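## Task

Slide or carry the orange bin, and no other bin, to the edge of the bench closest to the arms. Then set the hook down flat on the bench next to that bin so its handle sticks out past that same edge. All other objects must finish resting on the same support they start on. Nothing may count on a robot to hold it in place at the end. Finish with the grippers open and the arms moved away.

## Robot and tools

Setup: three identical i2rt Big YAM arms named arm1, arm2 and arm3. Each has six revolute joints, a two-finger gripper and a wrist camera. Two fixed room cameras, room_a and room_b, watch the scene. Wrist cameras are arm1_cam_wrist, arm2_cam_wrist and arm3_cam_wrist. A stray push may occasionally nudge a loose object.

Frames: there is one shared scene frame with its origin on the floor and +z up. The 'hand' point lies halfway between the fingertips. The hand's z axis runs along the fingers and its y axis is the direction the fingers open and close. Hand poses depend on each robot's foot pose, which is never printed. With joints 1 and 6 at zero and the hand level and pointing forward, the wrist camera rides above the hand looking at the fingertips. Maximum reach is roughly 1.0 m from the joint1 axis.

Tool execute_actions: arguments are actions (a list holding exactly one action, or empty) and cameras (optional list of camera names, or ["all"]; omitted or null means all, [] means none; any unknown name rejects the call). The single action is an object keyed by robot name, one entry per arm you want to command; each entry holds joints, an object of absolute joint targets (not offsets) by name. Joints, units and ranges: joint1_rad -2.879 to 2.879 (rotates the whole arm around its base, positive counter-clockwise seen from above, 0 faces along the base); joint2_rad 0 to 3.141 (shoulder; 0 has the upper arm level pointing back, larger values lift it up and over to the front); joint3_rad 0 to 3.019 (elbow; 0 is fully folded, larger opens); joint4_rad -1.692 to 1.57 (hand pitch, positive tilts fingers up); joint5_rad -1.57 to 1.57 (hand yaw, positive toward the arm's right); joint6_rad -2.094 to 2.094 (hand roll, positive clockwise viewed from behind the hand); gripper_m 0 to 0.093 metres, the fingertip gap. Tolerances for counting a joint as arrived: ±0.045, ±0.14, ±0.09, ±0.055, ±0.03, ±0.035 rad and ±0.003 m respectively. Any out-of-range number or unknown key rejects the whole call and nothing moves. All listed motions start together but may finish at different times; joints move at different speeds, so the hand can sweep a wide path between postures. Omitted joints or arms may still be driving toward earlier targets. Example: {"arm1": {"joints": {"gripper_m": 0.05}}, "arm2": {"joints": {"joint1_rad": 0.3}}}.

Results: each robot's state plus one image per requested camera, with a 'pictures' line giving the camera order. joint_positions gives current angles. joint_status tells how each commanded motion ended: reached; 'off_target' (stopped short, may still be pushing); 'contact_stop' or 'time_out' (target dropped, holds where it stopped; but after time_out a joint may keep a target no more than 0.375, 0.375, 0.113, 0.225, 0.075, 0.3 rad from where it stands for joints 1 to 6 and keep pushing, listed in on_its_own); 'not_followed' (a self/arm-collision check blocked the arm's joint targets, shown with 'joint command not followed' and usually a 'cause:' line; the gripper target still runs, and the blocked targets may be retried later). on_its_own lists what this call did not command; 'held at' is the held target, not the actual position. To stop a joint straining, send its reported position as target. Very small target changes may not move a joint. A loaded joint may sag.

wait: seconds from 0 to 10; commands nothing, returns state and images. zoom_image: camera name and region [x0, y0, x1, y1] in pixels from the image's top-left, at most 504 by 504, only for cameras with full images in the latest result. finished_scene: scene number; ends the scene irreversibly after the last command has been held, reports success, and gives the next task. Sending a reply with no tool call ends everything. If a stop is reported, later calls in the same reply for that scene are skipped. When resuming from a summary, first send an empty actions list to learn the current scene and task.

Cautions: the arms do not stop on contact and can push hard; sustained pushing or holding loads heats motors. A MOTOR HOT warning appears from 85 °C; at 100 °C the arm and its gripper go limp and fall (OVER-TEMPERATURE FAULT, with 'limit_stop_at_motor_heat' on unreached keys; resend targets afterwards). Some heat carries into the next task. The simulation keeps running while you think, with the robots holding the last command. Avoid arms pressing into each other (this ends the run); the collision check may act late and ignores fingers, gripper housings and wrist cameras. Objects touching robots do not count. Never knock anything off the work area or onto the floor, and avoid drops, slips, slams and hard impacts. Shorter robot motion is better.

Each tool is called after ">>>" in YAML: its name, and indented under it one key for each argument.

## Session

>>> execute_actions:
  actions: []

Scene clock: 0.00 s.
arm1.joint_positions: joint1_rad=-0.245 joint2_rad=+0.297 joint3_rad=+1.641 joint4_rad=-1.527 joint5_rad=+0.157 joint6_rad=+0.290 gripper_m=+0.095
arm1.joint_status: not commanded
arm1.hand: x=-0.9065 y=-0.0154 z=+1.4407 quat_wxyz=(-0.477, +0.351, -0.677, -0.436) (m; scene frame)
arm2.joint_positions: joint1_rad=-0.153 joint2_rad=+0.575 joint3_rad=+1.529 joint4_rad=-1.175 joint5_rad=-0.086 joint6_rad=-0.747 gripper_m=+0.095
arm2.joint_status: not commanded
arm2.hand: x=+0.0323 y=+0.2011 z=+1.3800 quat_wxyz=(-0.582, +0.695, -0.362, -0.217) (m; scene frame)
arm3.joint_positions: joint1_rad=+0.889 joint2_rad=+0.523 joint3_rad=+1.532 joint4_rad=-1.284 joint5_rad=-0.236 joint6_rad=-0.582 gripper_m=+0.095
arm3.joint_status: not commanded
arm3.hand: x=+0.7782 y=+0.1003 z=+1.4227 quat_wxyz=(-0.307, +0.796, -0.012, -0.521) (m; scene frame)
pictures: arm1_cam_wrist, arm2_cam_wrist, arm3_cam_wrist, room_a, room_b
Images, in order (width x height): arm1_cam_wrist 616x616, arm2_cam_wrist 616x616, arm3_cam_wrist 616x616, room_a 896x504, room_b 896x504.

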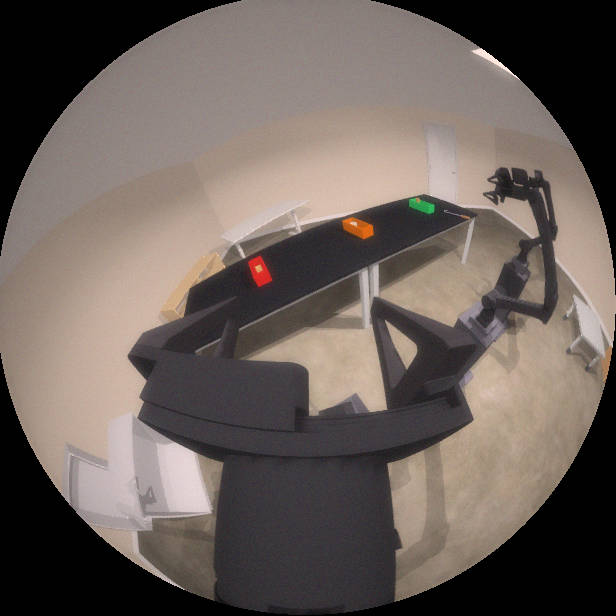

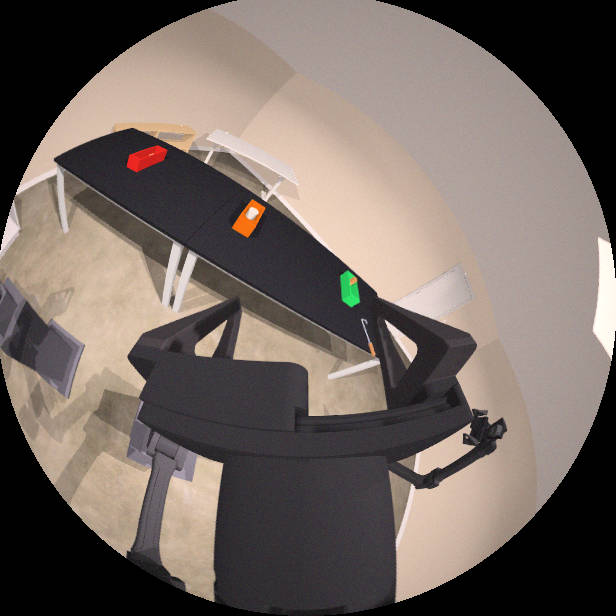

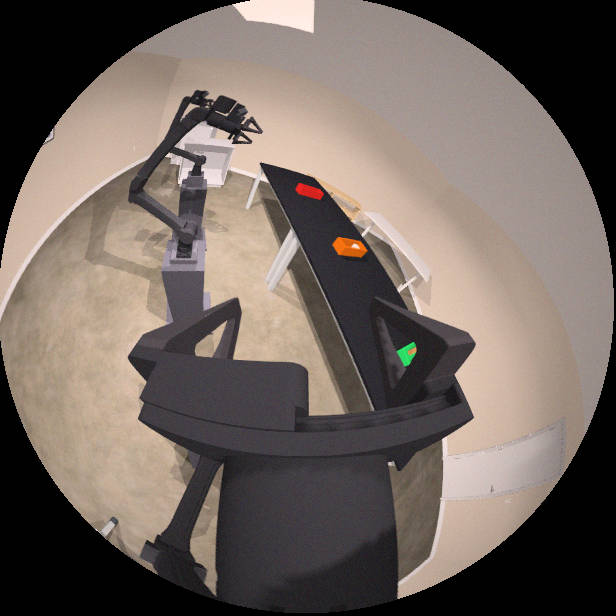

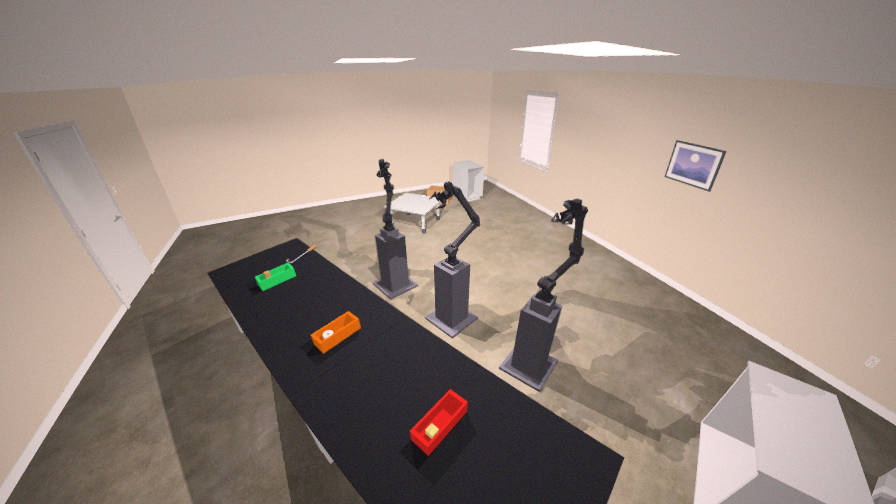

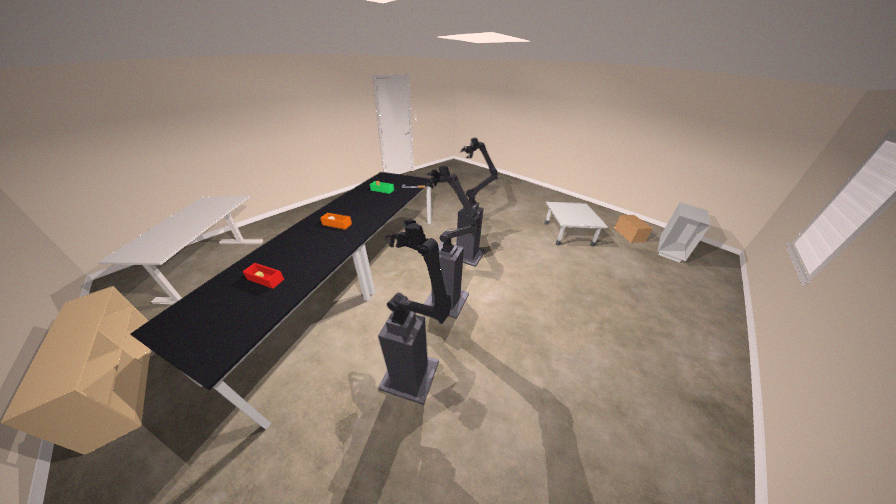

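>>> execute_actions:
  actions:
    - {"arm3":{"joints":{"joint1_rad":-0.65,"joint2_rad":2.3,"joint3_rad":1.25,"joint4_rad":1.11,"joint5_rad":-0.9,"joint6_rad":0}},"arm2":{"joints":{"joint1_rad":0.09,"joint2_rad":1.5,"joint3_rad":1.1,"joint4_rad":0.4,"joint5_rad":0,"joint6_rad":0}},"arm1":{"joints":{"joint1_rad":0,"joint2_rad":1.5,"joint3_rad":1.1,"joint4_rad":0.4,"joint5_rad":0.9,"joint6_rad":0}}}
  cameras: ["arm3_cam_wrist","arm2_cam_wrist"]

Scene clock: 6.93 s.
arm1.joint_positions: joint1_rad=-0.010 joint2_rad=+1.495 joint3_rad=+1.082 joint4_rad=+0.372 joint5_rad=+0.897 joint6_rad=+0.014 gripper_m=+0.095
arm1.joint_status: all done
arm1.hand: x=-0.8246 y=+0.5861 z=+1.1677 quat_wxyz=(-0.659, +0.253, -0.665, -0.243) (m; scene frame)
arm2.joint_positions: joint1_rad=+0.082 joint2_rad=+1.491 joint3_rad=+1.080 joint4_rad=+0.372 joint5_rad=-0.002 joint6_rad=-0.013 gripper_m=+0.095
arm2.joint_status: all done
arm2.hand: x=-0.0101 y=+0.6535 z=+1.0759 quat_wxyz=(-0.486, +0.523, -0.500, -0.490) (m; scene frame)
arm3.joint_positions: joint1_rad=-0.656 joint2_rad=+2.297 joint3_rad=+1.250 joint4_rad=+1.094 joint5_rad=-0.897 joint6_rad=-0.012 gripper_m=+0.095
arm3.joint_status: all done
arm3.hand: x=+1.3105 y=+0.6054 z=+0.8338 quat_wxyz=(-0.487, +0.536, -0.446, -0.526) (m; scene frame)
pictures: arm2_cam_wrist, arm3_cam_wrist
Images, in order (width x height): arm2_cam_wrist 616x616, arm3_cam_wrist 616x616.

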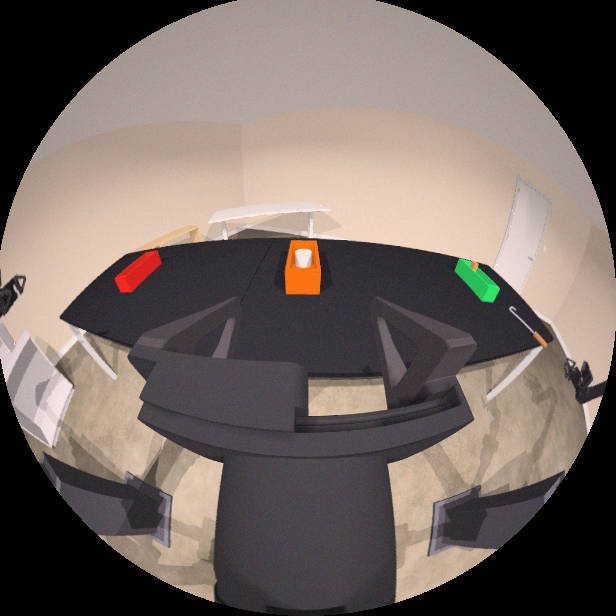

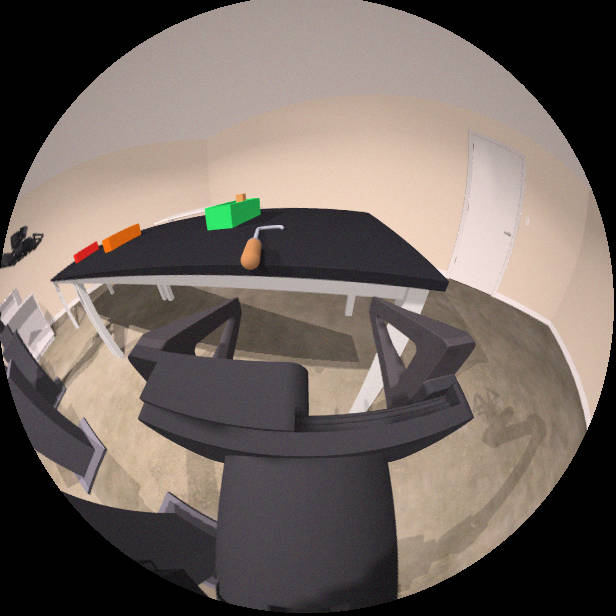

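>>> execute_actions:
  actions:
    - {"arm3":{"joints":{"joint1_rad":-0.5,"joint2_rad":2.38,"joint3_rad":1.39,"joint4_rad":1.02,"joint5_rad":-0.91}}}
  cameras: ["arm3_cam_wrist"]

Scene clock: 11.87 s.
arm1.joint_positions: joint1_rad=-0.010 joint2_rad=+1.495 joint3_rad=+1.082 joint4_rad=+0.372 joint5_rad=+0.897 joint6_rad=+0.014 gripper_m=+0.095
arm1.joint_status: not commanded
arm1.hand: x=-0.8246 y=+0.5861 z=+1.1677 quat_wxyz=(-0.659, +0.253, -0.665, -0.243) (m; scene frame)
arm2.joint_positions: joint1_rad=+0.082 joint2_rad=+1.491 joint3_rad=+1.080 joint4_rad=+0.372 joint5_rad=-0.002 joint6_rad=-0.013 gripper_m=+0.095
arm2.joint_status: not commanded
arm2.hand: x=-0.0101 y=+0.6535 z=+1.0759 quat_wxyz=(-0.486, +0.523, -0.500, -0.490) (m; scene frame)
arm3.joint_positions: joint1_rad=-0.496 joint2_rad=+2.367 joint3_rad=+1.346 joint4_rad=+1.024 joint5_rad=-0.909 joint6_rad=-0.012 gripper_m=+0.095
arm3.joint_status: all done
arm3.hand: x=+1.2235 y=+0.6790 z=+0.8094 quat_wxyz=(-0.425, +0.573, -0.414, -0.565) (m; scene frame)
pictures: arm3_cam_wrist
Images, in order (width x height): arm3_cam_wrist 616x616.

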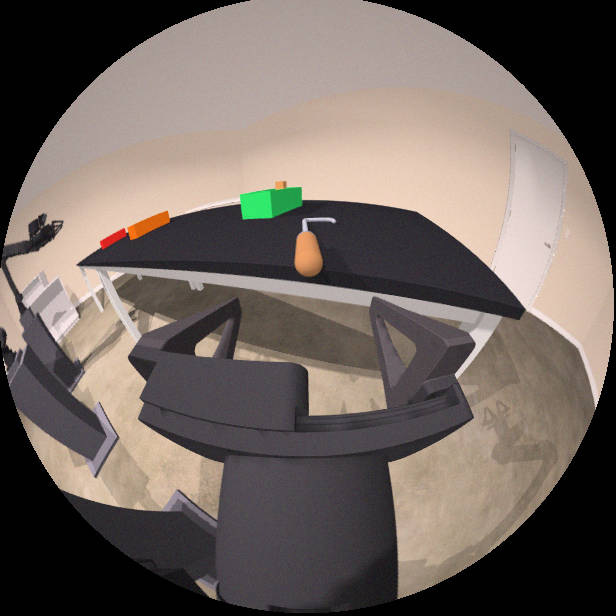

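>>> execute_actions:
  actions:
    - {"arm3":{"joints":{"joint1_rad":-0.365,"joint2_rad":2.49,"joint3_rad":1.7,"joint4_rad":0.85,"joint5_rad":-0.772}}}
  cameras: ["arm3_cam_wrist"]

Scene clock: 15.87 s.
arm1.joint_positions: joint1_rad=-0.010 joint2_rad=+1.495 joint3_rad=+1.082 joint4_rad=+0.372 joint5_rad=+0.897 joint6_rad=+0.014 gripper_m=+0.095
arm1.joint_status: not commanded
arm1.hand: x=-0.8246 y=+0.5861 z=+1.1677 quat_wxyz=(-0.659, +0.253, -0.665, -0.243) (m; scene frame)
arm2.joint_positions: joint1_rad=+0.082 joint2_rad=+1.491 joint3_rad=+1.080 joint4_rad=+0.372 joint5_rad=-0.002 joint6_rad=-0.013 gripper_m=+0.095
arm2.joint_status: not commanded
arm2.hand: x=-0.0101 y=+0.6535 z=+1.0759 quat_wxyz=(-0.486, +0.523, -0.500, -0.490) (m; scene frame)
arm3.joint_positions: joint1_rad=-0.360 joint2_rad=+2.489 joint3_rad=+1.663 joint4_rad=+0.853 joint5_rad=-0.775 joint6_rad=-0.012 gripper_m=+0.095
arm3.joint_status: all done
arm3.hand: x=+1.1891 y=+0.7959 z=+0.8183 quat_wxyz=(-0.432, +0.572, -0.405, -0.567) (m; scene frame)
pictures: arm3_cam_wrist
Images, in order (width x height): arm3_cam_wrist 616x616.

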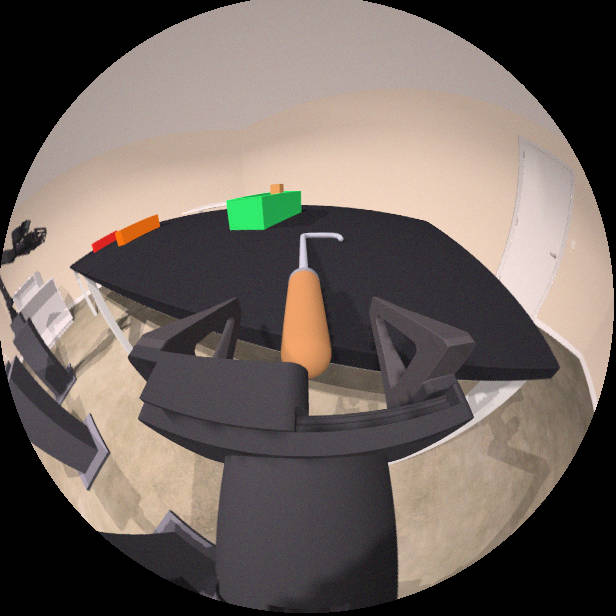

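Lower about 1.5 cm, grip, lift gently.

>>> execute_actions:
  actions:
    - {"arm3":{"joints":{"joint4_rad":0.77}}}
  cameras: ["arm3_cam_wrist"]

>>> execute_actions:
  actions:
    - {"arm3":{"joints":{"gripper_m":0}}}
  cameras: []

>>> execute_actions:
  actions:
    - {"arm3":{"joints":{"joint2_rad":2.15,"joint4_rad":0.5}}}
  cameras: ["arm3_cam_wrist"]

Scene clock: 19.83 s.
arm1.joint_positions: joint1_rad=-0.010 joint2_rad=+1.495 joint3_rad=+1.082 joint4_rad=+0.372 joint5_rad=+0.897 joint6_rad=+0.014 gripper_m=+0.095
arm1.joint_status: not commanded
arm1.hand: x=-0.8246 y=+0.5861 z=+1.1677 quat_wxyz=(-0.659, +0.253, -0.665, -0.243) (m; scene frame)
arm2.joint_positions: joint1_rad=+0.082 joint2_rad=+1.491 joint3_rad=+1.080 joint4_rad=+0.372 joint5_rad=-0.002 joint6_rad=-0.013 gripper_m=+0.095
arm2.joint_status: not commanded
arm2.hand: x=-0.0101 y=+0.6535 z=+1.0759 quat_wxyz=(-0.486, +0.523, -0.500, -0.490) (m; scene frame)
arm3.joint_positions: joint1_rad=-0.360 joint2_rad=+2.489 joint3_rad=+1.663 joint4_rad=+0.776 joint5_rad=-0.775 joint6_rad=-0.012 gripper_m=+0.095
arm3.joint_status: all done
arm3.hand: x=+1.1891 y=+0.7957 z=+0.8032 quat_wxyz=(-0.405, +0.577, -0.432, -0.563) (m; scene frame)
pictures: arm3_cam_wrist
Images, in order (width x height): arm3_cam_wrist 616x616.

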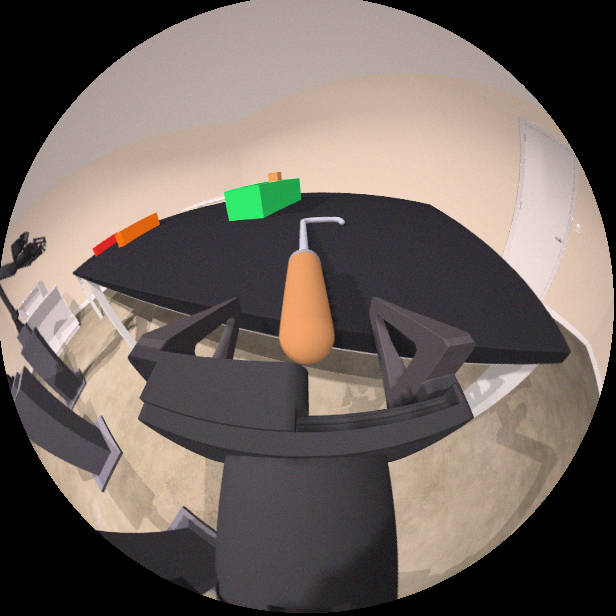

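Scene clock: 20.57 s.
arm1.joint_positions: joint1_rad=-0.010 joint2_rad=+1.495 joint3_rad=+1.082 joint4_rad=+0.372 joint5_rad=+0.897 joint6_rad=+0.014 gripper_m=+0.095
arm1.joint_status: not commanded
arm1.hand: x=-0.8246 y=+0.5861 z=+1.1677 quat_wxyz=(-0.659, +0.253, -0.665, -0.243) (m; scene frame)
arm2.joint_positions: joint1_rad=+0.082 joint2_rad=+1.491 joint3_rad=+1.080 joint4_rad=+0.372 joint5_rad=-0.002 joint6_rad=-0.013 gripper_m=+0.095
arm2.joint_status: not commanded
arm2.hand: x=-0.0101 y=+0.6535 z=+1.0759 quat_wxyz=(-0.486, +0.523, -0.500, -0.490) (m; scene frame)
arm3.joint_positions: joint1_rad=-0.360 joint2_rad=+2.489 joint3_rad=+1.663 joint4_rad=+0.776 joint5_rad=-0.775 joint6_rad=-0.012 gripper_m=+0.031
arm3.joint_status: gripper_m off_target (ended at +0.031, target +0.000)
arm3.hand: x=+1.1892 y=+0.7958 z=+0.8030 quat_wxyz=(-0.405, +0.577, -0.432, -0.563) (m; scene frame)
pictures: none
No camera images: the call's "cameras" was empty. Leave "cameras" out to get every camera's image.

Scene clock: 21.87 s.
arm1.joint_positions: joint1_rad=-0.010 joint2_rad=+1.495 joint3_rad=+1.082 joint4_rad=+0.372 joint5_rad=+0.897 joint6_rad=+0.014 gripper_m=+0.095
arm1.joint_status: not commanded
arm1.hand: x=-0.8246 y=+0.5861 z=+1.1677 quat_wxyz=(-0.659, +0.253, -0.665, -0.243) (m; scene frame)
arm2.joint_positions: joint1_rad=+0.082 joint2_rad=+1.491 joint3_rad=+1.080 joint4_rad=+0.372 joint5_rad=-0.002 joint6_rad=-0.013 gripper_m=+0.095
arm2.joint_status: not commanded
arm2.hand: x=-0.0101 y=+0.6535 z=+1.0759 quat_wxyz=(-0.486, +0.523, -0.500, -0.490) (m; scene frame)
arm3.joint_positions: joint1_rad=-0.360 joint2_rad=+2.171 joint3_rad=+1.663 joint4_rad=+0.477 joint5_rad=-0.771 joint6_rad=-0.010 gripper_m=+0.031
arm3.joint_status: all done
arm3.hand: x=+1.1901 y=+0.7987 z=+0.9998 quat_wxyz=(-0.412, +0.575, -0.427, -0.563) (m; scene frame)
pictures: arm3_cam_wrist
Images, in order (width x height): arm3_cam_wrist 616x616.

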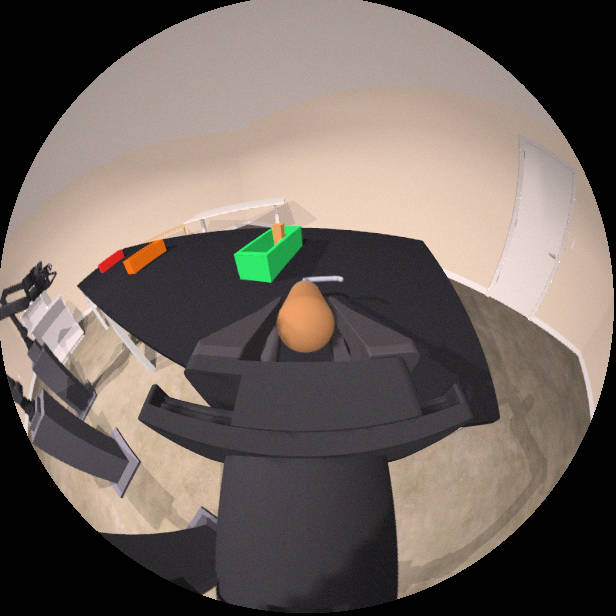

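>>> execute_actions:
  actions:
    - {"arm3":{"joints":{"joint3_rad":1.88,"joint4_rad":0.4}}}
  cameras: []

>>> execute_actions:
  actions:
    - {"arm3":{"joints":{"joint1_rad":0.8,"joint5_rad":0.69}},"arm2":{"joints":{"joint5_rad":0.9,"joint1_rad":0.3}}}
  cameras: ["arm3_cam_wrist","arm2_cam_wrist"]

Scene clock: 25.10 s.
arm1.joint_positions: joint1_rad=-0.010 joint2_rad=+1.495 joint3_rad=+1.082 joint4_rad=+0.372 joint5_rad=+0.897 joint6_rad=+0.014 gripper_m=+0.095
arm1.joint_status: not commanded
arm1.hand: x=-0.8246 y=+0.5861 z=+1.1677 quat_wxyz=(-0.659, +0.253, -0.665, -0.243) (m; scene frame)
arm2.joint_positions: joint1_rad=+0.082 joint2_rad=+1.491 joint3_rad=+1.080 joint4_rad=+0.372 joint5_rad=-0.002 joint6_rad=-0.013 gripper_m=+0.095
arm2.joint_status: not commanded
arm2.hand: x=-0.0101 y=+0.6535 z=+1.0759 quat_wxyz=(-0.486, +0.523, -0.500, -0.490) (m; scene frame)
arm3.joint_positions: joint1_rad=-0.360 joint2_rad=+2.182 joint3_rad=+1.798 joint4_rad=+0.374 joint5_rad=-0.771 joint6_rad=-0.010 gripper_m=+0.031
arm3.joint_status: all done
arm3.hand: x=+1.2006 y=+0.8197 z=+1.0436 quat_wxyz=(-0.420, +0.573, -0.420, -0.565) (m; scene frame)
pictures: none
No camera images: the call's "cameras" was empty. Leave "cameras" out to get every camera's image.

Scene clock: 27.50 s.
arm1.joint_positions: joint1_rad=-0.010 joint2_rad=+1.495 joint3_rad=+1.082 joint4_rad=+0.372 joint5_rad=+0.897 joint6_rad=+0.014 gripper_m=+0.095
arm1.joint_status: not commanded
arm1.hand: x=-0.8246 y=+0.5861 z=+1.1677 quat_wxyz=(-0.659, +0.253, -0.665, -0.243) (m; scene frame)
arm2.joint_positions: joint1_rad=+0.309 joint2_rad=+1.491 joint3_rad=+1.080 joint4_rad=+0.372 joint5_rad=+0.897 joint6_rad=-0.012 gripper_m=+0.095
arm2.joint_status: all done
arm2.hand: x=-0.0101 y=+0.6041 z=+1.0789 quat_wxyz=(-0.632, +0.336, -0.633, -0.294) (m; scene frame)
arm3.joint_positions: joint1_rad=+0.801 joint2_rad=+2.182 joint3_rad=+1.798 joint4_rad=+0.372 joint5_rad=+0.690 joint6_rad=+0.001 gripper_m=+0.031
arm3.joint_status: all done
arm3.hand: x=+0.4629 y=+0.7411 z=+1.0396 quat_wxyz=(-0.500, +0.506, -0.500, -0.494) (m; scene frame)
pictures: arm2_cam_wrist, arm3_cam_wrist
Images, in order (width x height): arm2_cam_wrist 616x616, arm3_cam_wrist 616x616.

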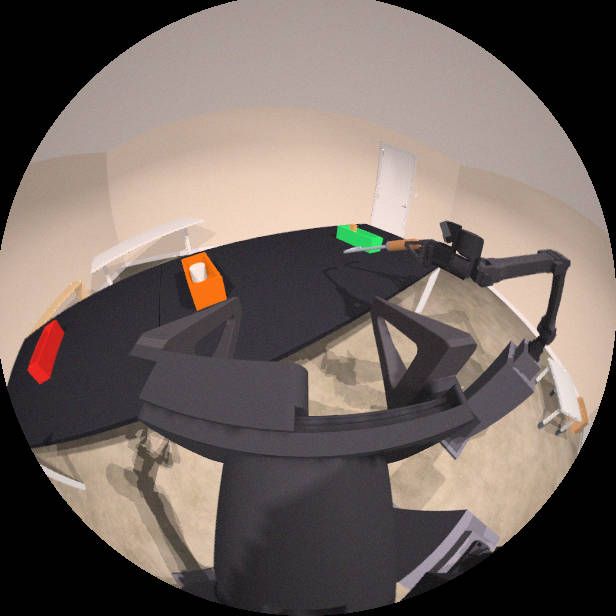

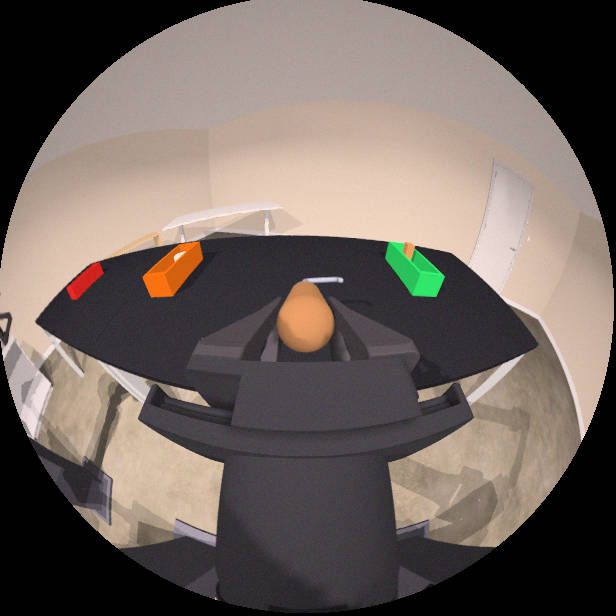

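>>> execute_actions:
  actions:
    - {"arm3":{"joints":{"joint2_rad":2.34,"joint3_rad":1.84,"joint4_rad":0.62}}}
  cameras: []

>>> execute_actions:
  actions:
    - {"arm3":{"joints":{"joint2_rad":2.45,"joint4_rad":0.68}}}
  cameras: []

>>> execute_actions:
  actions:
    - {"arm3":{"joints":{"joint2_rad":2.545,"joint4_rad":0.74}}}
  cameras: ["arm3_cam_wrist"]

Scene clock: 32.43 s.
arm1.joint_positions: joint1_rad=-0.010 joint2_rad=+1.495 joint3_rad=+1.082 joint4_rad=+0.372 joint5_rad=+0.897 joint6_rad=+0.014 gripper_m=+0.095
arm1.joint_status: not commanded
arm1.hand: x=-0.8246 y=+0.5861 z=+1.1677 quat_wxyz=(-0.659, +0.253, -0.665, -0.243) (m; scene frame)
arm2.joint_positions: joint1_rad=+0.309 joint2_rad=+1.491 joint3_rad=+1.080 joint4_rad=+0.372 joint5_rad=+0.897 joint6_rad=-0.012 gripper_m=+0.095
arm2.joint_status: not commanded
arm2.hand: x=-0.0101 y=+0.6041 z=+1.0789 quat_wxyz=(-0.632, +0.336, -0.633, -0.294) (m; scene frame)
arm3.joint_positions: joint1_rad=+0.801 joint2_rad=+2.385 joint3_rad=+1.798 joint4_rad=+0.591 joint5_rad=+0.691 joint6_rad=+0.001 gripper_m=+0.031
arm3.joint_status: all done
arm3.hand: x=+0.4553 y=+0.7509 z=+0.9135 quat_wxyz=(-0.501, +0.500, -0.499, -0.500) (m; scene frame)
pictures: none
No camera images: the call's "cameras" was empty. Leave "cameras" out to get every camera's image.

Scene clock: 33.40 s.
arm1.joint_positions: joint1_rad=-0.010 joint2_rad=+1.495 joint3_rad=+1.082 joint4_rad=+0.372 joint5_rad=+0.897 joint6_rad=+0.014 gripper_m=+0.095
arm1.joint_status: not commanded
arm1.hand: x=-0.8246 y=+0.5861 z=+1.1677 quat_wxyz=(-0.659, +0.253, -0.665, -0.243) (m; scene frame)
arm2.joint_positions: joint1_rad=+0.309 joint2_rad=+1.491 joint3_rad=+1.080 joint4_rad=+0.372 joint5_rad=+0.897 joint6_rad=-0.012 gripper_m=+0.095
arm2.joint_status: not commanded
arm2.hand: x=-0.0101 y=+0.6041 z=+1.0789 quat_wxyz=(-0.632, +0.336, -0.633, -0.294) (m; scene frame)
arm3.joint_positions: joint1_rad=+0.801 joint2_rad=+2.440 joint3_rad=+1.798 joint4_rad=+0.674 joint5_rad=+0.691 joint6_rad=+0.001 gripper_m=+0.031
arm3.joint_status: all done
arm3.hand: x=+0.4564 y=+0.7502 z=+0.8846 quat_wxyz=(-0.502, +0.490, -0.499, -0.510) (m; scene frame)
pictures: none
No camera images: the call's "cameras" was empty. Leave "cameras" out to get every camera's image.

Scene clock: 34.53 s.
arm1.joint_positions: joint1_rad=-0.010 joint2_rad=+1.495 joint3_rad=+1.082 joint4_rad=+0.372 joint5_rad=+0.897 joint6_rad=+0.014 gripper_m=+0.095
arm1.joint_status: not commanded
arm1.hand: x=-0.8246 y=+0.5861 z=+1.1677 quat_wxyz=(-0.659, +0.253, -0.665, -0.243) (m; scene frame)
arm2.joint_positions: joint1_rad=+0.309 joint2_rad=+1.491 joint3_rad=+1.080 joint4_rad=+0.372 joint5_rad=+0.897 joint6_rad=-0.012 gripper_m=+0.095
arm2.joint_status: not commanded
arm2.hand: x=-0.0101 y=+0.6041 z=+1.0789 quat_wxyz=(-0.632, +0.336, -0.633, -0.294) (m; scene frame)
arm3.joint_positions: joint1_rad=+0.801 joint2_rad=+2.533 joint3_rad=+1.798 joint4_rad=+0.738 joint5_rad=+0.686 joint6_rad=+0.001 gripper_m=+0.031
arm3.joint_status: all done
arm3.hand: x=+0.4598 y=+0.7454 z=+0.8194 quat_wxyz=(-0.500, +0.501, -0.498, -0.501) (m; scene frame)
pictures: arm3_cam_wrist
Images, in order (width x height): arm3_cam_wrist 616x616.

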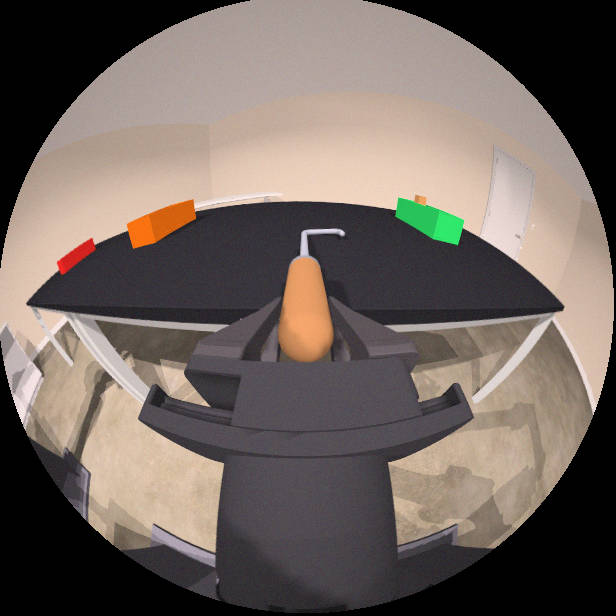

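>>> execute_actions:
  actions:
    - {"arm3":{"joints":{"joint4_rad":0.63}}}
  cameras: []

>>> execute_actions:
  actions:
    - {"arm3":{"joints":{"gripper_m":0.093}}}
  cameras: []

>>> execute_actions:
  actions:
    - {"arm3":{"joints":{"joint2_rad":2.25,"joint4_rad":0.4}}}
  cameras: []

>>> execute_actions:
  actions:
    - {"arm3":{"joints":{"joint1_rad":0,"joint2_rad":1.5,"joint3_rad":1.1,"joint5_rad":-0.9}},"arm2":{"joints":{"joint1_rad":0,"joint2_rad":2.0,"joint3_rad":1.935,"joint4_rad":0.3,"joint5_rad":-0.665}}}
  cameras: []

>>> execute_actions:
  actions:
    - {"arm2":{"joints":{"joint1_rad":-0.6,"joint2_rad":2.32,"joint4_rad":0.49}}}
  cameras: ["arm2_cam_wrist"]

Scene clock: 41.80 s.
arm1.joint_positions: joint1_rad=-0.010 joint2_rad=+1.495 joint3_rad=+1.082 joint4_rad=+0.372 joint5_rad=+0.897 joint6_rad=+0.014 gripper_m=+0.095
arm1.joint_status: not commanded
arm1.hand: x=-0.8246 y=+0.5861 z=+1.1677 quat_wxyz=(-0.659, +0.253, -0.665, -0.243) (m; scene frame)
arm2.joint_positions: joint1_rad=+0.309 joint2_rad=+1.491 joint3_rad=+1.080 joint4_rad=+0.372 joint5_rad=+0.897 joint6_rad=-0.012 gripper_m=+0.095
arm2.joint_status: not commanded
arm2.hand: x=-0.0101 y=+0.6041 z=+1.0789 quat_wxyz=(-0.632, +0.336, -0.633, -0.294) (m; scene frame)
arm3.joint_positions: joint1_rad=+0.801 joint2_rad=+2.533 joint3_rad=+1.801 joint4_rad=+0.655 joint5_rad=+0.686 joint6_rad=+0.001 gripper_m=+0.031
arm3.joint_status: all done
arm3.hand: x=+0.4593 y=+0.7454 z=+0.8039 quat_wxyz=(-0.496, +0.529, -0.501, -0.472) (m; scene frame)
pictures: none
No camera images: the call's "cameras" was empty. Leave "cameras" out to get every camera's image.

Scene clock: 42.57 s.
arm1.joint_positions: joint1_rad=-0.010 joint2_rad=+1.495 joint3_rad=+1.082 joint4_rad=+0.372 joint5_rad=+0.897 joint6_rad=+0.014 gripper_m=+0.095
arm1.joint_status: not commanded
arm1.hand: x=-0.8246 y=+0.5861 z=+1.1677 quat_wxyz=(-0.659, +0.253, -0.665, -0.243) (m; scene frame)
arm2.joint_positions: joint1_rad=+0.309 joint2_rad=+1.491 joint3_rad=+1.080 joint4_rad=+0.372 joint5_rad=+0.897 joint6_rad=-0.012 gripper_m=+0.095
arm2.joint_status: not commanded
arm2.hand: x=-0.0101 y=+0.6041 z=+1.0789 quat_wxyz=(-0.632, +0.336, -0.633, -0.294) (m; scene frame)
arm3.joint_positions: joint1_rad=+0.801 joint2_rad=+2.533 joint3_rad=+1.801 joint4_rad=+0.635 joint5_rad=+0.686 joint6_rad=+0.001 gripper_m=+0.093
arm3.joint_status: all done
arm3.hand: x=+0.4597 y=+0.7451 z=+0.7994 quat_wxyz=(-0.496, +0.536, -0.501, -0.465) (m; scene frame)
pictures: none
No camera images: the call's "cameras" was empty. Leave "cameras" out to get every camera's image.

Scene clock: 43.97 s.
arm1.joint_positions: joint1_rad=-0.010 joint2_rad=+1.495 joint3_rad=+1.082 joint4_rad=+0.372 joint5_rad=+0.897 joint6_rad=+0.014 gripper_m=+0.095
arm1.joint_status: not commanded
arm1.hand: x=-0.8246 y=+0.5861 z=+1.1677 quat_wxyz=(-0.659, +0.253, -0.665, -0.243) (m; scene frame)
arm2.joint_positions: joint1_rad=+0.309 joint2_rad=+1.491 joint3_rad=+1.080 joint4_rad=+0.372 joint5_rad=+0.897 joint6_rad=-0.012 gripper_m=+0.095
arm2.joint_status: not commanded
arm2.hand: x=-0.0101 y=+0.6041 z=+1.0789 quat_wxyz=(-0.632, +0.336, -0.633, -0.294) (m; scene frame)
arm3.joint_positions: joint1_rad=+0.801 joint2_rad=+2.228 joint3_rad=+1.818 joint4_rad=+0.404 joint5_rad=+0.686 joint6_rad=+0.001 gripper_m=+0.093
arm3.joint_status: all done
arm3.hand: x=+0.4569 y=+0.7477 z=+1.0189 quat_wxyz=(-0.499, +0.504, -0.499, -0.498) (m; scene frame)
pictures: none
No camera images: the call's "cameras" was empty. Leave "cameras" out to get every camera's image.

Scene clock: 45.90 s.
arm1.joint_positions: joint1_rad=-0.010 joint2_rad=+1.495 joint3_rad=+1.082 joint4_rad=+0.372 joint5_rad=+0.897 joint6_rad=+0.014 gripper_m=+0.095
arm1.joint_status: not commanded
arm1.hand: x=-0.8246 y=+0.5861 z=+1.1677 quat_wxyz=(-0.659, +0.253, -0.665, -0.243) (m; scene frame)
arm2.joint_positions: joint1_rad=-0.003 joint2_rad=+2.001 joint3_rad=+1.882 joint4_rad=+0.310 joint5_rad=-0.663 joint6_rad=-0.010 gripper_m=+0.095
arm2.joint_status: all done
arm2.hand: x=-0.0498 y=+0.8308 z=+1.1629 quat_wxyz=(-0.390, +0.600, -0.265, -0.646) (m; scene frame)
arm3.joint_positions: joint1_rad=-0.005 joint2_rad=+1.484 joint3_rad=+1.105 joint4_rad=+0.397 joint5_rad=-0.896 joint6_rad=+0.001 gripper_m=+0.093
arm3.joint_status: all done
arm3.hand: x=+0.8578 y=+0.6162 z=+1.1613 quat_wxyz=(-0.278, +0.652, -0.266, -0.653) (m; scene frame)
pictures: none
No camera images: the call's "cameras" was empty. Leave "cameras" out to get every camera's image.

Scene clock: 47.90 s.
arm1.joint_positions: joint1_rad=-0.010 joint2_rad=+1.495 joint3_rad=+1.082 joint4_rad=+0.372 joint5_rad=+0.897 joint6_rad=+0.014 gripper_m=+0.095
arm1.joint_status: not commanded
arm1.hand: x=-0.8246 y=+0.5861 z=+1.1677 quat_wxyz=(-0.659, +0.253, -0.665, -0.243) (m; scene frame)
arm2.joint_positions: joint1_rad=-0.593 joint2_rad=+2.341 joint3_rad=+1.905 joint4_rad=+0.466 joint5_rad=-0.665 joint6_rad=-0.009 gripper_m=+0.095
arm2.joint_status: all done
arm2.hand: x=+0.4617 y=+0.7691 z=+0.9259 quat_wxyz=(-0.508, +0.508, -0.484, -0.499) (m; scene frame)
arm3.joint_positions: joint1_rad=-0.005 joint2_rad=+1.484 joint3_rad=+1.105 joint4_rad=+0.397 joint5_rad=-0.896 joint6_rad=+0.001 gripper_m=+0.093
arm3.joint_status: not commanded
arm3.hand: x=+0.8578 y=+0.6162 z=+1.1613 quat_wxyz=(-0.278, +0.652, -0.266, -0.653) (m; scene frame)
pictures: arm2_cam_wrist
Images, in order (width x height): arm2_cam_wrist 616x616.

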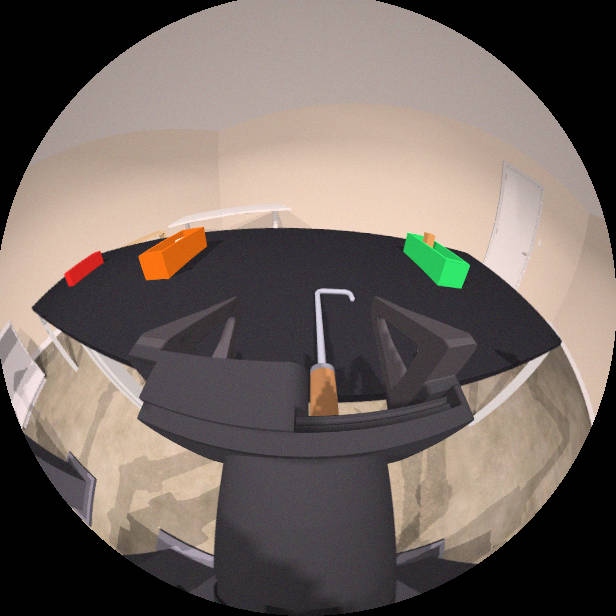

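>>> execute_actions:
  actions:
    - {"arm2":{"joints":{"joint1_rad":-0.62,"joint2_rad":2.49,"joint3_rad":1.92,"joint4_rad":0.61}}}
  cameras: ["arm2_cam_wrist"]

Scene clock: 50.40 s.
arm1.joint_positions: joint1_rad=-0.010 joint2_rad=+1.495 joint3_rad=+1.082 joint4_rad=+0.372 joint5_rad=+0.897 joint6_rad=+0.014 gripper_m=+0.095
arm1.joint_status: not commanded
arm1.hand: x=-0.8246 y=+0.5861 z=+1.1677 quat_wxyz=(-0.659, +0.253, -0.665, -0.243) (m; scene frame)
arm2.joint_positions: joint1_rad=-0.613 joint2_rad=+2.510 joint3_rad=+1.905 joint4_rad=+0.586 joint5_rad=-0.665 joint6_rad=-0.009 gripper_m=+0.095
arm2.joint_status: all done
arm2.hand: x=+0.4787 y=+0.7596 z=+0.8042 quat_wxyz=(-0.496, +0.505, -0.506, -0.492) (m; scene frame)
arm3.joint_positions: joint1_rad=-0.005 joint2_rad=+1.484 joint3_rad=+1.105 joint4_rad=+0.397 joint5_rad=-0.896 joint6_rad=+0.001 gripper_m=+0.093
arm3.joint_status: not commanded
arm3.hand: x=+0.8578 y=+0.6162 z=+1.1613 quat_wxyz=(-0.278, +0.652, -0.266, -0.653) (m; scene frame)
pictures: arm2_cam_wrist
Images, in order (width x height): arm2_cam_wrist 616x616.

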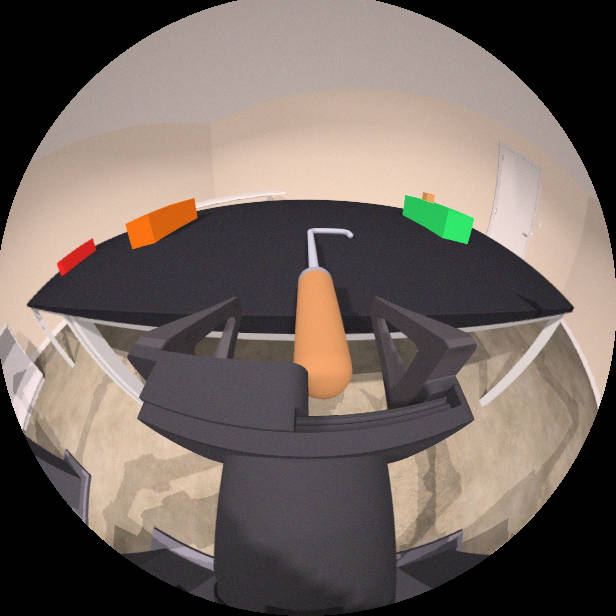

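>>> execute_actions:
  actions:
    - {"arm2":{"joints":{"gripper_m":0,"joint4_rad":0.55}}}
  cameras: []

>>> execute_actions:
  actions:
    - {"arm2":{"joints":{"joint2_rad":2.33,"joint4_rad":0.45}}}
  cameras: []

>>> execute_actions:
  actions:
    - {"arm2":{"joints":{"joint2_rad":2.13,"joint4_rad":0.3,"joint6_rad":1.57}}}
  cameras: []

>>> execute_actions:
  actions:
    - {"arm2":{"joints":{"joint1_rad":0.1,"joint5_rad":0}}}
  cameras: ["arm2_cam_wrist","room_a","arm1_cam_wrist"]

Scene clock: 54.50 s.
arm1.joint_positions: joint1_rad=-0.010 joint2_rad=+1.495 joint3_rad=+1.082 joint4_rad=+0.372 joint5_rad=+0.897 joint6_rad=+0.014 gripper_m=+0.095
arm1.joint_status: not commanded
arm1.hand: x=-0.8246 y=+0.5861 z=+1.1677 quat_wxyz=(-0.659, +0.253, -0.665, -0.243) (m; scene frame)
arm2.joint_positions: joint1_rad=-0.614 joint2_rad=+2.510 joint3_rad=+1.905 joint4_rad=+0.573 joint5_rad=-0.663 joint6_rad=-0.009 gripper_m=+0.031
arm2.joint_status: gripper_m off_target (ended at +0.031, target +0.000); the others done
arm2.hand: x=+0.4796 y=+0.7591 z=+0.8014 quat_wxyz=(-0.492, +0.505, -0.512, -0.490) (m; scene frame)
arm3.joint_positions: joint1_rad=-0.005 joint2_rad=+1.484 joint3_rad=+1.105 joint4_rad=+0.397 joint5_rad=-0.896 joint6_rad=+0.001 gripper_m=+0.093
arm3.joint_status: not commanded
arm3.hand: x=+0.8578 y=+0.6162 z=+1.1613 quat_wxyz=(-0.278, +0.652, -0.266, -0.653) (m; scene frame)
pictures: none
No camera images: the call's "cameras" was empty. Leave "cameras" out to get every camera's image.

Scene clock: 55.63 s.
arm1.joint_positions: joint1_rad=-0.010 joint2_rad=+1.495 joint3_rad=+1.082 joint4_rad=+0.372 joint5_rad=+0.897 joint6_rad=+0.014 gripper_m=+0.095
arm1.joint_status: not commanded
arm1.hand: x=-0.8246 y=+0.5861 z=+1.1677 quat_wxyz=(-0.659, +0.253, -0.665, -0.243) (m; scene frame)
arm2.joint_positions: joint1_rad=-0.614 joint2_rad=+2.379 joint3_rad=+1.905 joint4_rad=+0.447 joint5_rad=-0.663 joint6_rad=-0.008 gripper_m=+0.031
arm2.joint_status: all done
arm2.hand: x=+0.4796 y=+0.7605 z=+0.8890 quat_wxyz=(-0.494, +0.505, -0.510, -0.491) (m; scene frame)
arm3.joint_positions: joint1_rad=-0.005 joint2_rad=+1.484 joint3_rad=+1.105 joint4_rad=+0.397 joint5_rad=-0.896 joint6_rad=+0.001 gripper_m=+0.093
arm3.joint_status: not commanded
arm3.hand: x=+0.8578 y=+0.6162 z=+1.1613 quat_wxyz=(-0.278, +0.652, -0.266, -0.653) (m; scene frame)
pictures: none
No camera images: the call's "cameras" was empty. Leave "cameras" out to get every camera's image.

Scene clock: 59.10 s.
arm1.joint_positions: joint1_rad=-0.010 joint2_rad=+1.495 joint3_rad=+1.082 joint4_rad=+0.372 joint5_rad=+0.897 joint6_rad=+0.014 gripper_m=+0.095
arm1.joint_status: not commanded
arm1.hand: x=-0.8246 y=+0.5861 z=+1.1677 quat_wxyz=(-0.659, +0.253, -0.665, -0.243) (m; scene frame)
arm2.joint_positions: joint1_rad=-0.615 joint2_rad=+2.155 joint3_rad=+1.896 joint4_rad=+0.295 joint5_rad=-0.667 joint6_rad=+1.521 gripper_m=+0.031
arm2.joint_status: joint6_rad time_out (moved +1.529 of +1.578); the others done
arm2.on_its_own: joint6_rad reads +1.521 and still pushes toward +1.570 since a time_out
arm2.hand: x=+0.4624 y=+0.7414 z=+1.0442 quat_wxyz=(-0.030, +0.026, -0.700, -0.713) (m; scene frame)
arm3.joint_positions: joint1_rad=-0.005 joint2_rad=+1.484 joint3_rad=+1.105 joint4_rad=+0.397 joint5_rad=-0.896 joint6_rad=+0.001 gripper_m=+0.093
arm3.joint_status: not commanded
arm3.hand: x=+0.8578 y=+0.6162 z=+1.1613 quat_wxyz=(-0.278, +0.652, -0.266, -0.653) (m; scene frame)
pictures: none
No camera images: the call's "cameras" was empty. Leave "cameras" out to get every camera's image.

not run: a stop came earlier in this reply.

>>> execute_actions:
  actions:
    - {"arm2":{"joints":{"joint1_rad":0.1,"joint5_rad":0}}}
  cameras: ["arm2_cam_wrist","room_a","arm1_cam_wrist"]

>>> zoom_image:
  camera: "room_a"
  region: [290,250,450,370]

Scene clock: 62.70 s.
arm1.joint_positions: joint1_rad=-0.010 joint2_rad=+1.495 joint3_rad=+1.082 joint4_rad=+0.372 joint5_rad=+0.897 joint6_rad=+0.014 gripper_m=+0.095
arm1.joint_status: not commanded
arm1.hand: x=-0.8246 y=+0.5861 z=+1.1677 quat_wxyz=(-0.659, +0.253, -0.665, -0.243) (m; scene frame)
arm2.joint_positions: joint1_rad=+0.101 joint2_rad=+2.159 joint3_rad=+1.896 joint4_rad=+0.292 joint5_rad=+0.000 joint6_rad=+1.524 gripper_m=+0.031
arm2.joint_status: all done
arm2.on_its_own: joint6_rad reads +1.524 and still pushes toward +1.570 since a time_out
arm2.hand: x=-0.0323 y=+0.9005 z=+1.0367 quat_wxyz=(-0.003, +0.033, -0.700, -0.713) (m; scene frame)
arm3.joint_positions: joint1_rad=-0.005 joint2_rad=+1.484 joint3_rad=+1.105 joint4_rad=+0.397 joint5_rad=-0.896 joint6_rad=+0.001 gripper_m=+0.093
arm3.joint_status: not commanded
arm3.hand: x=+0.8578 y=+0.6162 z=+1.1613 quat_wxyz=(-0.278, +0.652, -0.266, -0.653) (m; scene frame)
pictures: arm1_cam_wrist, arm2_cam_wrist, room_a
Images, in order (width x height): arm1_cam_wrist 616x616, arm2_cam_wrist 616x616, room_a 896x504.

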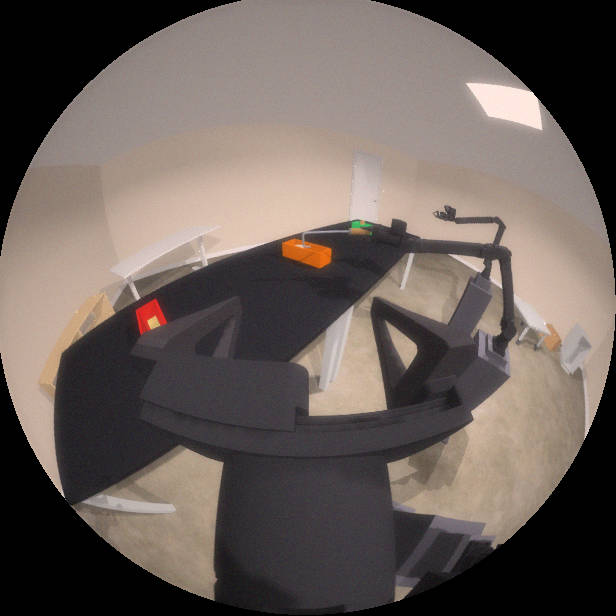

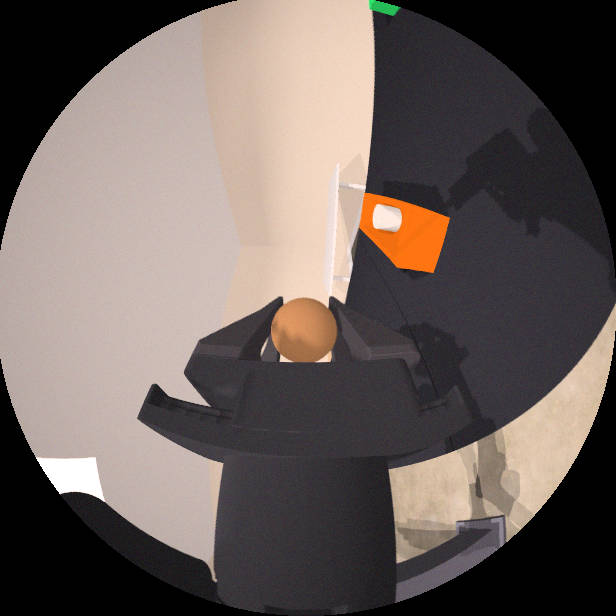

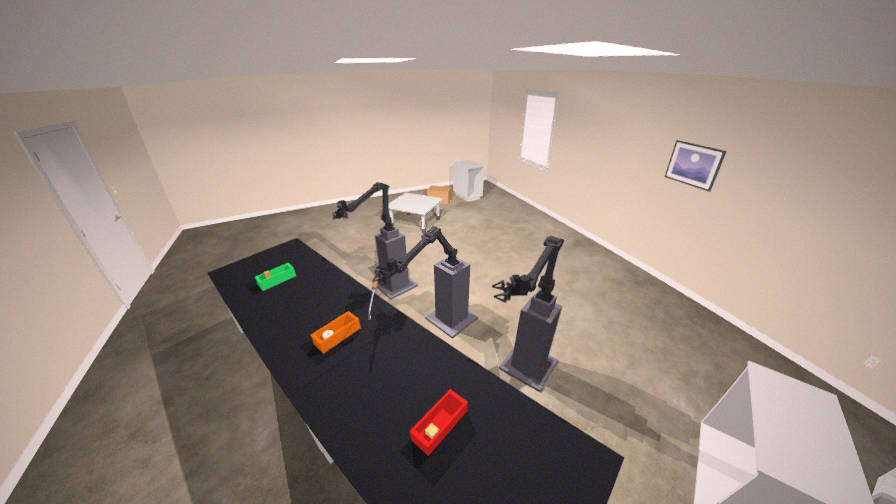

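Region (290, 250, 450, 370) of room_a's 896x504 image, scaled by 3.150, with more detail than that image has; it fills the top 378 rows of this view, and the rest is white.

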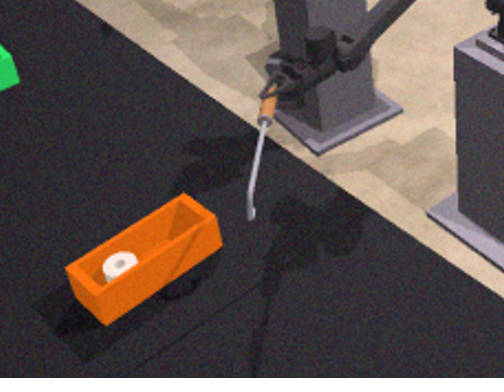

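>>> execute_actions:
  actions:
    - {"arm2":{"joints":{"joint1_rad":0.22,"joint5_rad":0.97,"joint3_rad":2.37,"joint2_rad":2.3,"joint4_rad":0.1}}}
  cameras: []

>>> execute_actions:
  actions:
    - {"arm2":{"joints":{"joint2_rad":2.42}}}
  cameras: ["room_a","room_b"]

>>> zoom_image:
  camera: "room_a"
  region: [290,250,450,370]

>>> zoom_image:
  camera: "room_b"
  region: [300,180,400,250]

Scene clock: 70.87 s.
arm1.joint_positions: joint1_rad=-0.010 joint2_rad=+1.495 joint3_rad=+1.082 joint4_rad=+0.372 joint5_rad=+0.897 joint6_rad=+0.014 gripper_m=+0.095
arm1.joint_status: not commanded
arm1.hand: x=-0.8246 y=+0.5861 z=+1.1677 quat_wxyz=(-0.659, +0.253, -0.665, -0.243) (m; scene frame)
arm2.joint_positions: joint1_rad=+0.216 joint2_rad=+2.352 joint3_rad=+2.274 joint4_rad=+0.078 joint5_rad=+0.971 joint6_rad=+1.530 gripper_m=+0.031
arm2.joint_status: joint3_rad time_out (moved +0.379 of +0.474); the others done
arm2.on_its_own: joint3_rad reads +2.274 and still pushes toward +2.370 since a time_out; joint6_rad reads +1.530 and still pushes toward +1.570 since a time_out
arm2.hand: x=+0.0069 y=+0.8982 z=+1.0439 quat_wxyz=(-0.296, -0.263, -0.657, -0.641) (m; scene frame)
arm3.joint_positions: joint1_rad=-0.005 joint2_rad=+1.484 joint3_rad=+1.105 joint4_rad=+0.397 joint5_rad=-0.896 joint6_rad=+0.001 gripper_m=+0.093
arm3.joint_status: not commanded
arm3.hand: x=+0.8578 y=+0.6162 z=+1.1613 quat_wxyz=(-0.278, +0.652, -0.266, -0.653) (m; scene frame)
pictures: none
No camera images: the call's "cameras" was empty. Leave "cameras" out to get every camera's image.

not run: a stop came earlier in this reply.

Region (290, 250, 450, 370) of room_a's 896x504 image, scaled by 3.150, with more detail than that image has; it fills the top 378 rows of this view, and the rest is white.

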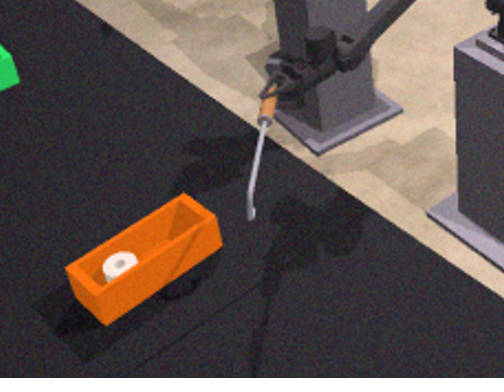

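This scene's latest camera images include none from room_b. They are from: arm1_cam_wrist, arm2_cam_wrist, room_a. Call execute_actions without "cameras", or with room_b in "cameras", to get its image.

>>> execute_actions:
  actions:
    - {"arm2":{"joints":{"joint2_rad":2.39,"joint3_rad":2.32}}}
  cameras: ["room_a","room_b"]

>>> zoom_image:
  camera: "room_a"
  region: [290,250,450,370]

>>> zoom_image:
  camera: "room_b"
  region: [300,180,400,250]

Scene clock: 75.73 s.
arm1.joint_positions: joint1_rad=-0.010 joint2_rad=+1.495 joint3_rad=+1.082 joint4_rad=+0.372 joint5_rad=+0.897 joint6_rad=+0.014 gripper_m=+0.095
arm1.joint_status: not commanded
arm1.hand: x=-0.8246 y=+0.5861 z=+1.1677 quat_wxyz=(-0.659, +0.253, -0.665, -0.243) (m; scene frame)
arm2.joint_positions: joint1_rad=+0.216 joint2_rad=+2.434 joint3_rad=+2.274 joint4_rad=+0.078 joint5_rad=+0.970 joint6_rad=+1.530 gripper_m=+0.031
arm2.joint_status: all done
arm2.on_its_own: joint6_rad reads +1.530 and still pushes toward +1.570 since a time_out
arm2.hand: x=+0.0053 y=+0.9101 z=+0.9724 quat_wxyz=(-0.310, -0.247, -0.681, -0.616) (m; scene frame)
arm3.joint_positions: joint1_rad=-0.005 joint2_rad=+1.484 joint3_rad=+1.105 joint4_rad=+0.397 joint5_rad=-0.896 joint6_rad=+0.001 gripper_m=+0.093
arm3.joint_status: not commanded
arm3.hand: x=+0.8578 y=+0.6162 z=+1.1613 quat_wxyz=(-0.278, +0.652, -0.266, -0.653) (m; scene frame)
pictures: room_a, room_b
Images, in order (width x height): room_a 896x504, room_b 896x504.

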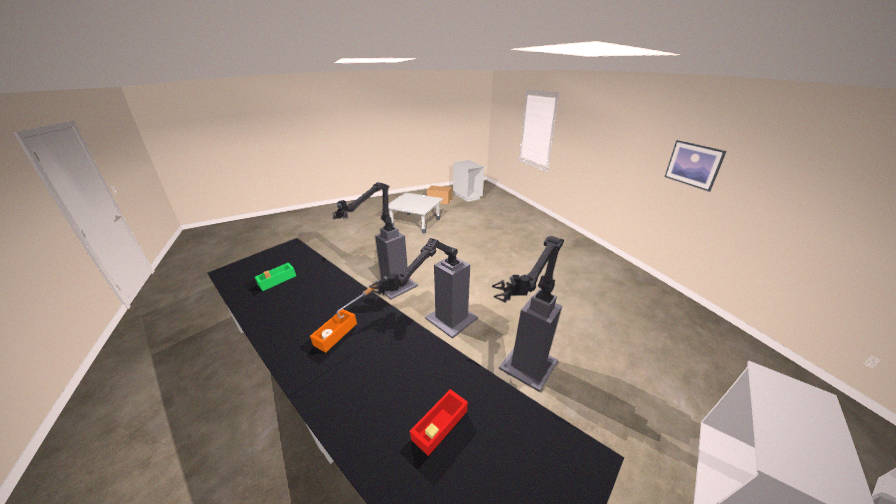

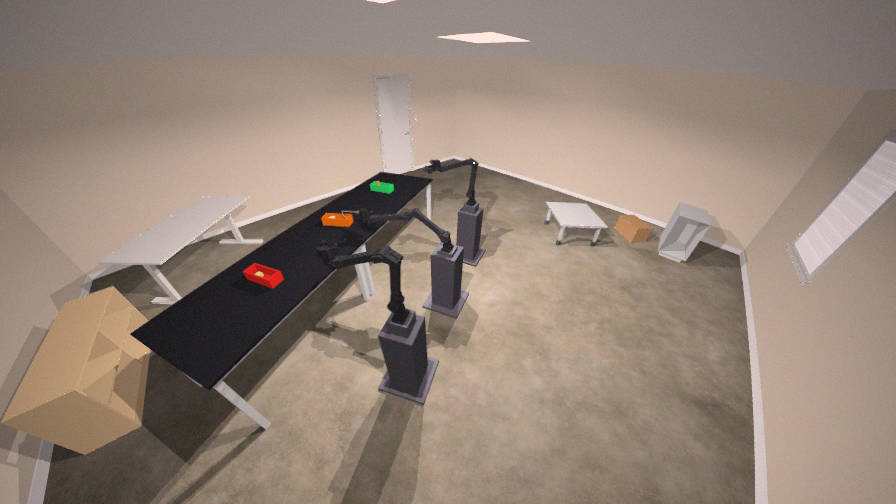

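Region (290, 250, 450, 370) of room_a's 896x504 image, scaled by 3.150, with more detail than that image has; it fills the top 378 rows of this view, and the rest is white.

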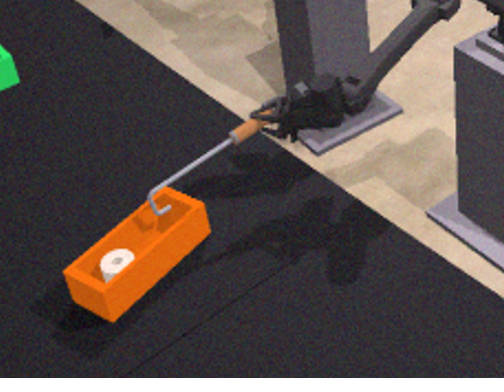

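Region (300, 180, 400, 250) of room_b's 896x504 image, scaled by 5.040, with more detail than that image has; it fills the top 353 rows of this view, and the rest is white.

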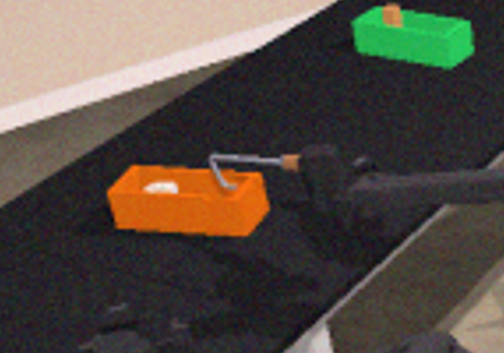

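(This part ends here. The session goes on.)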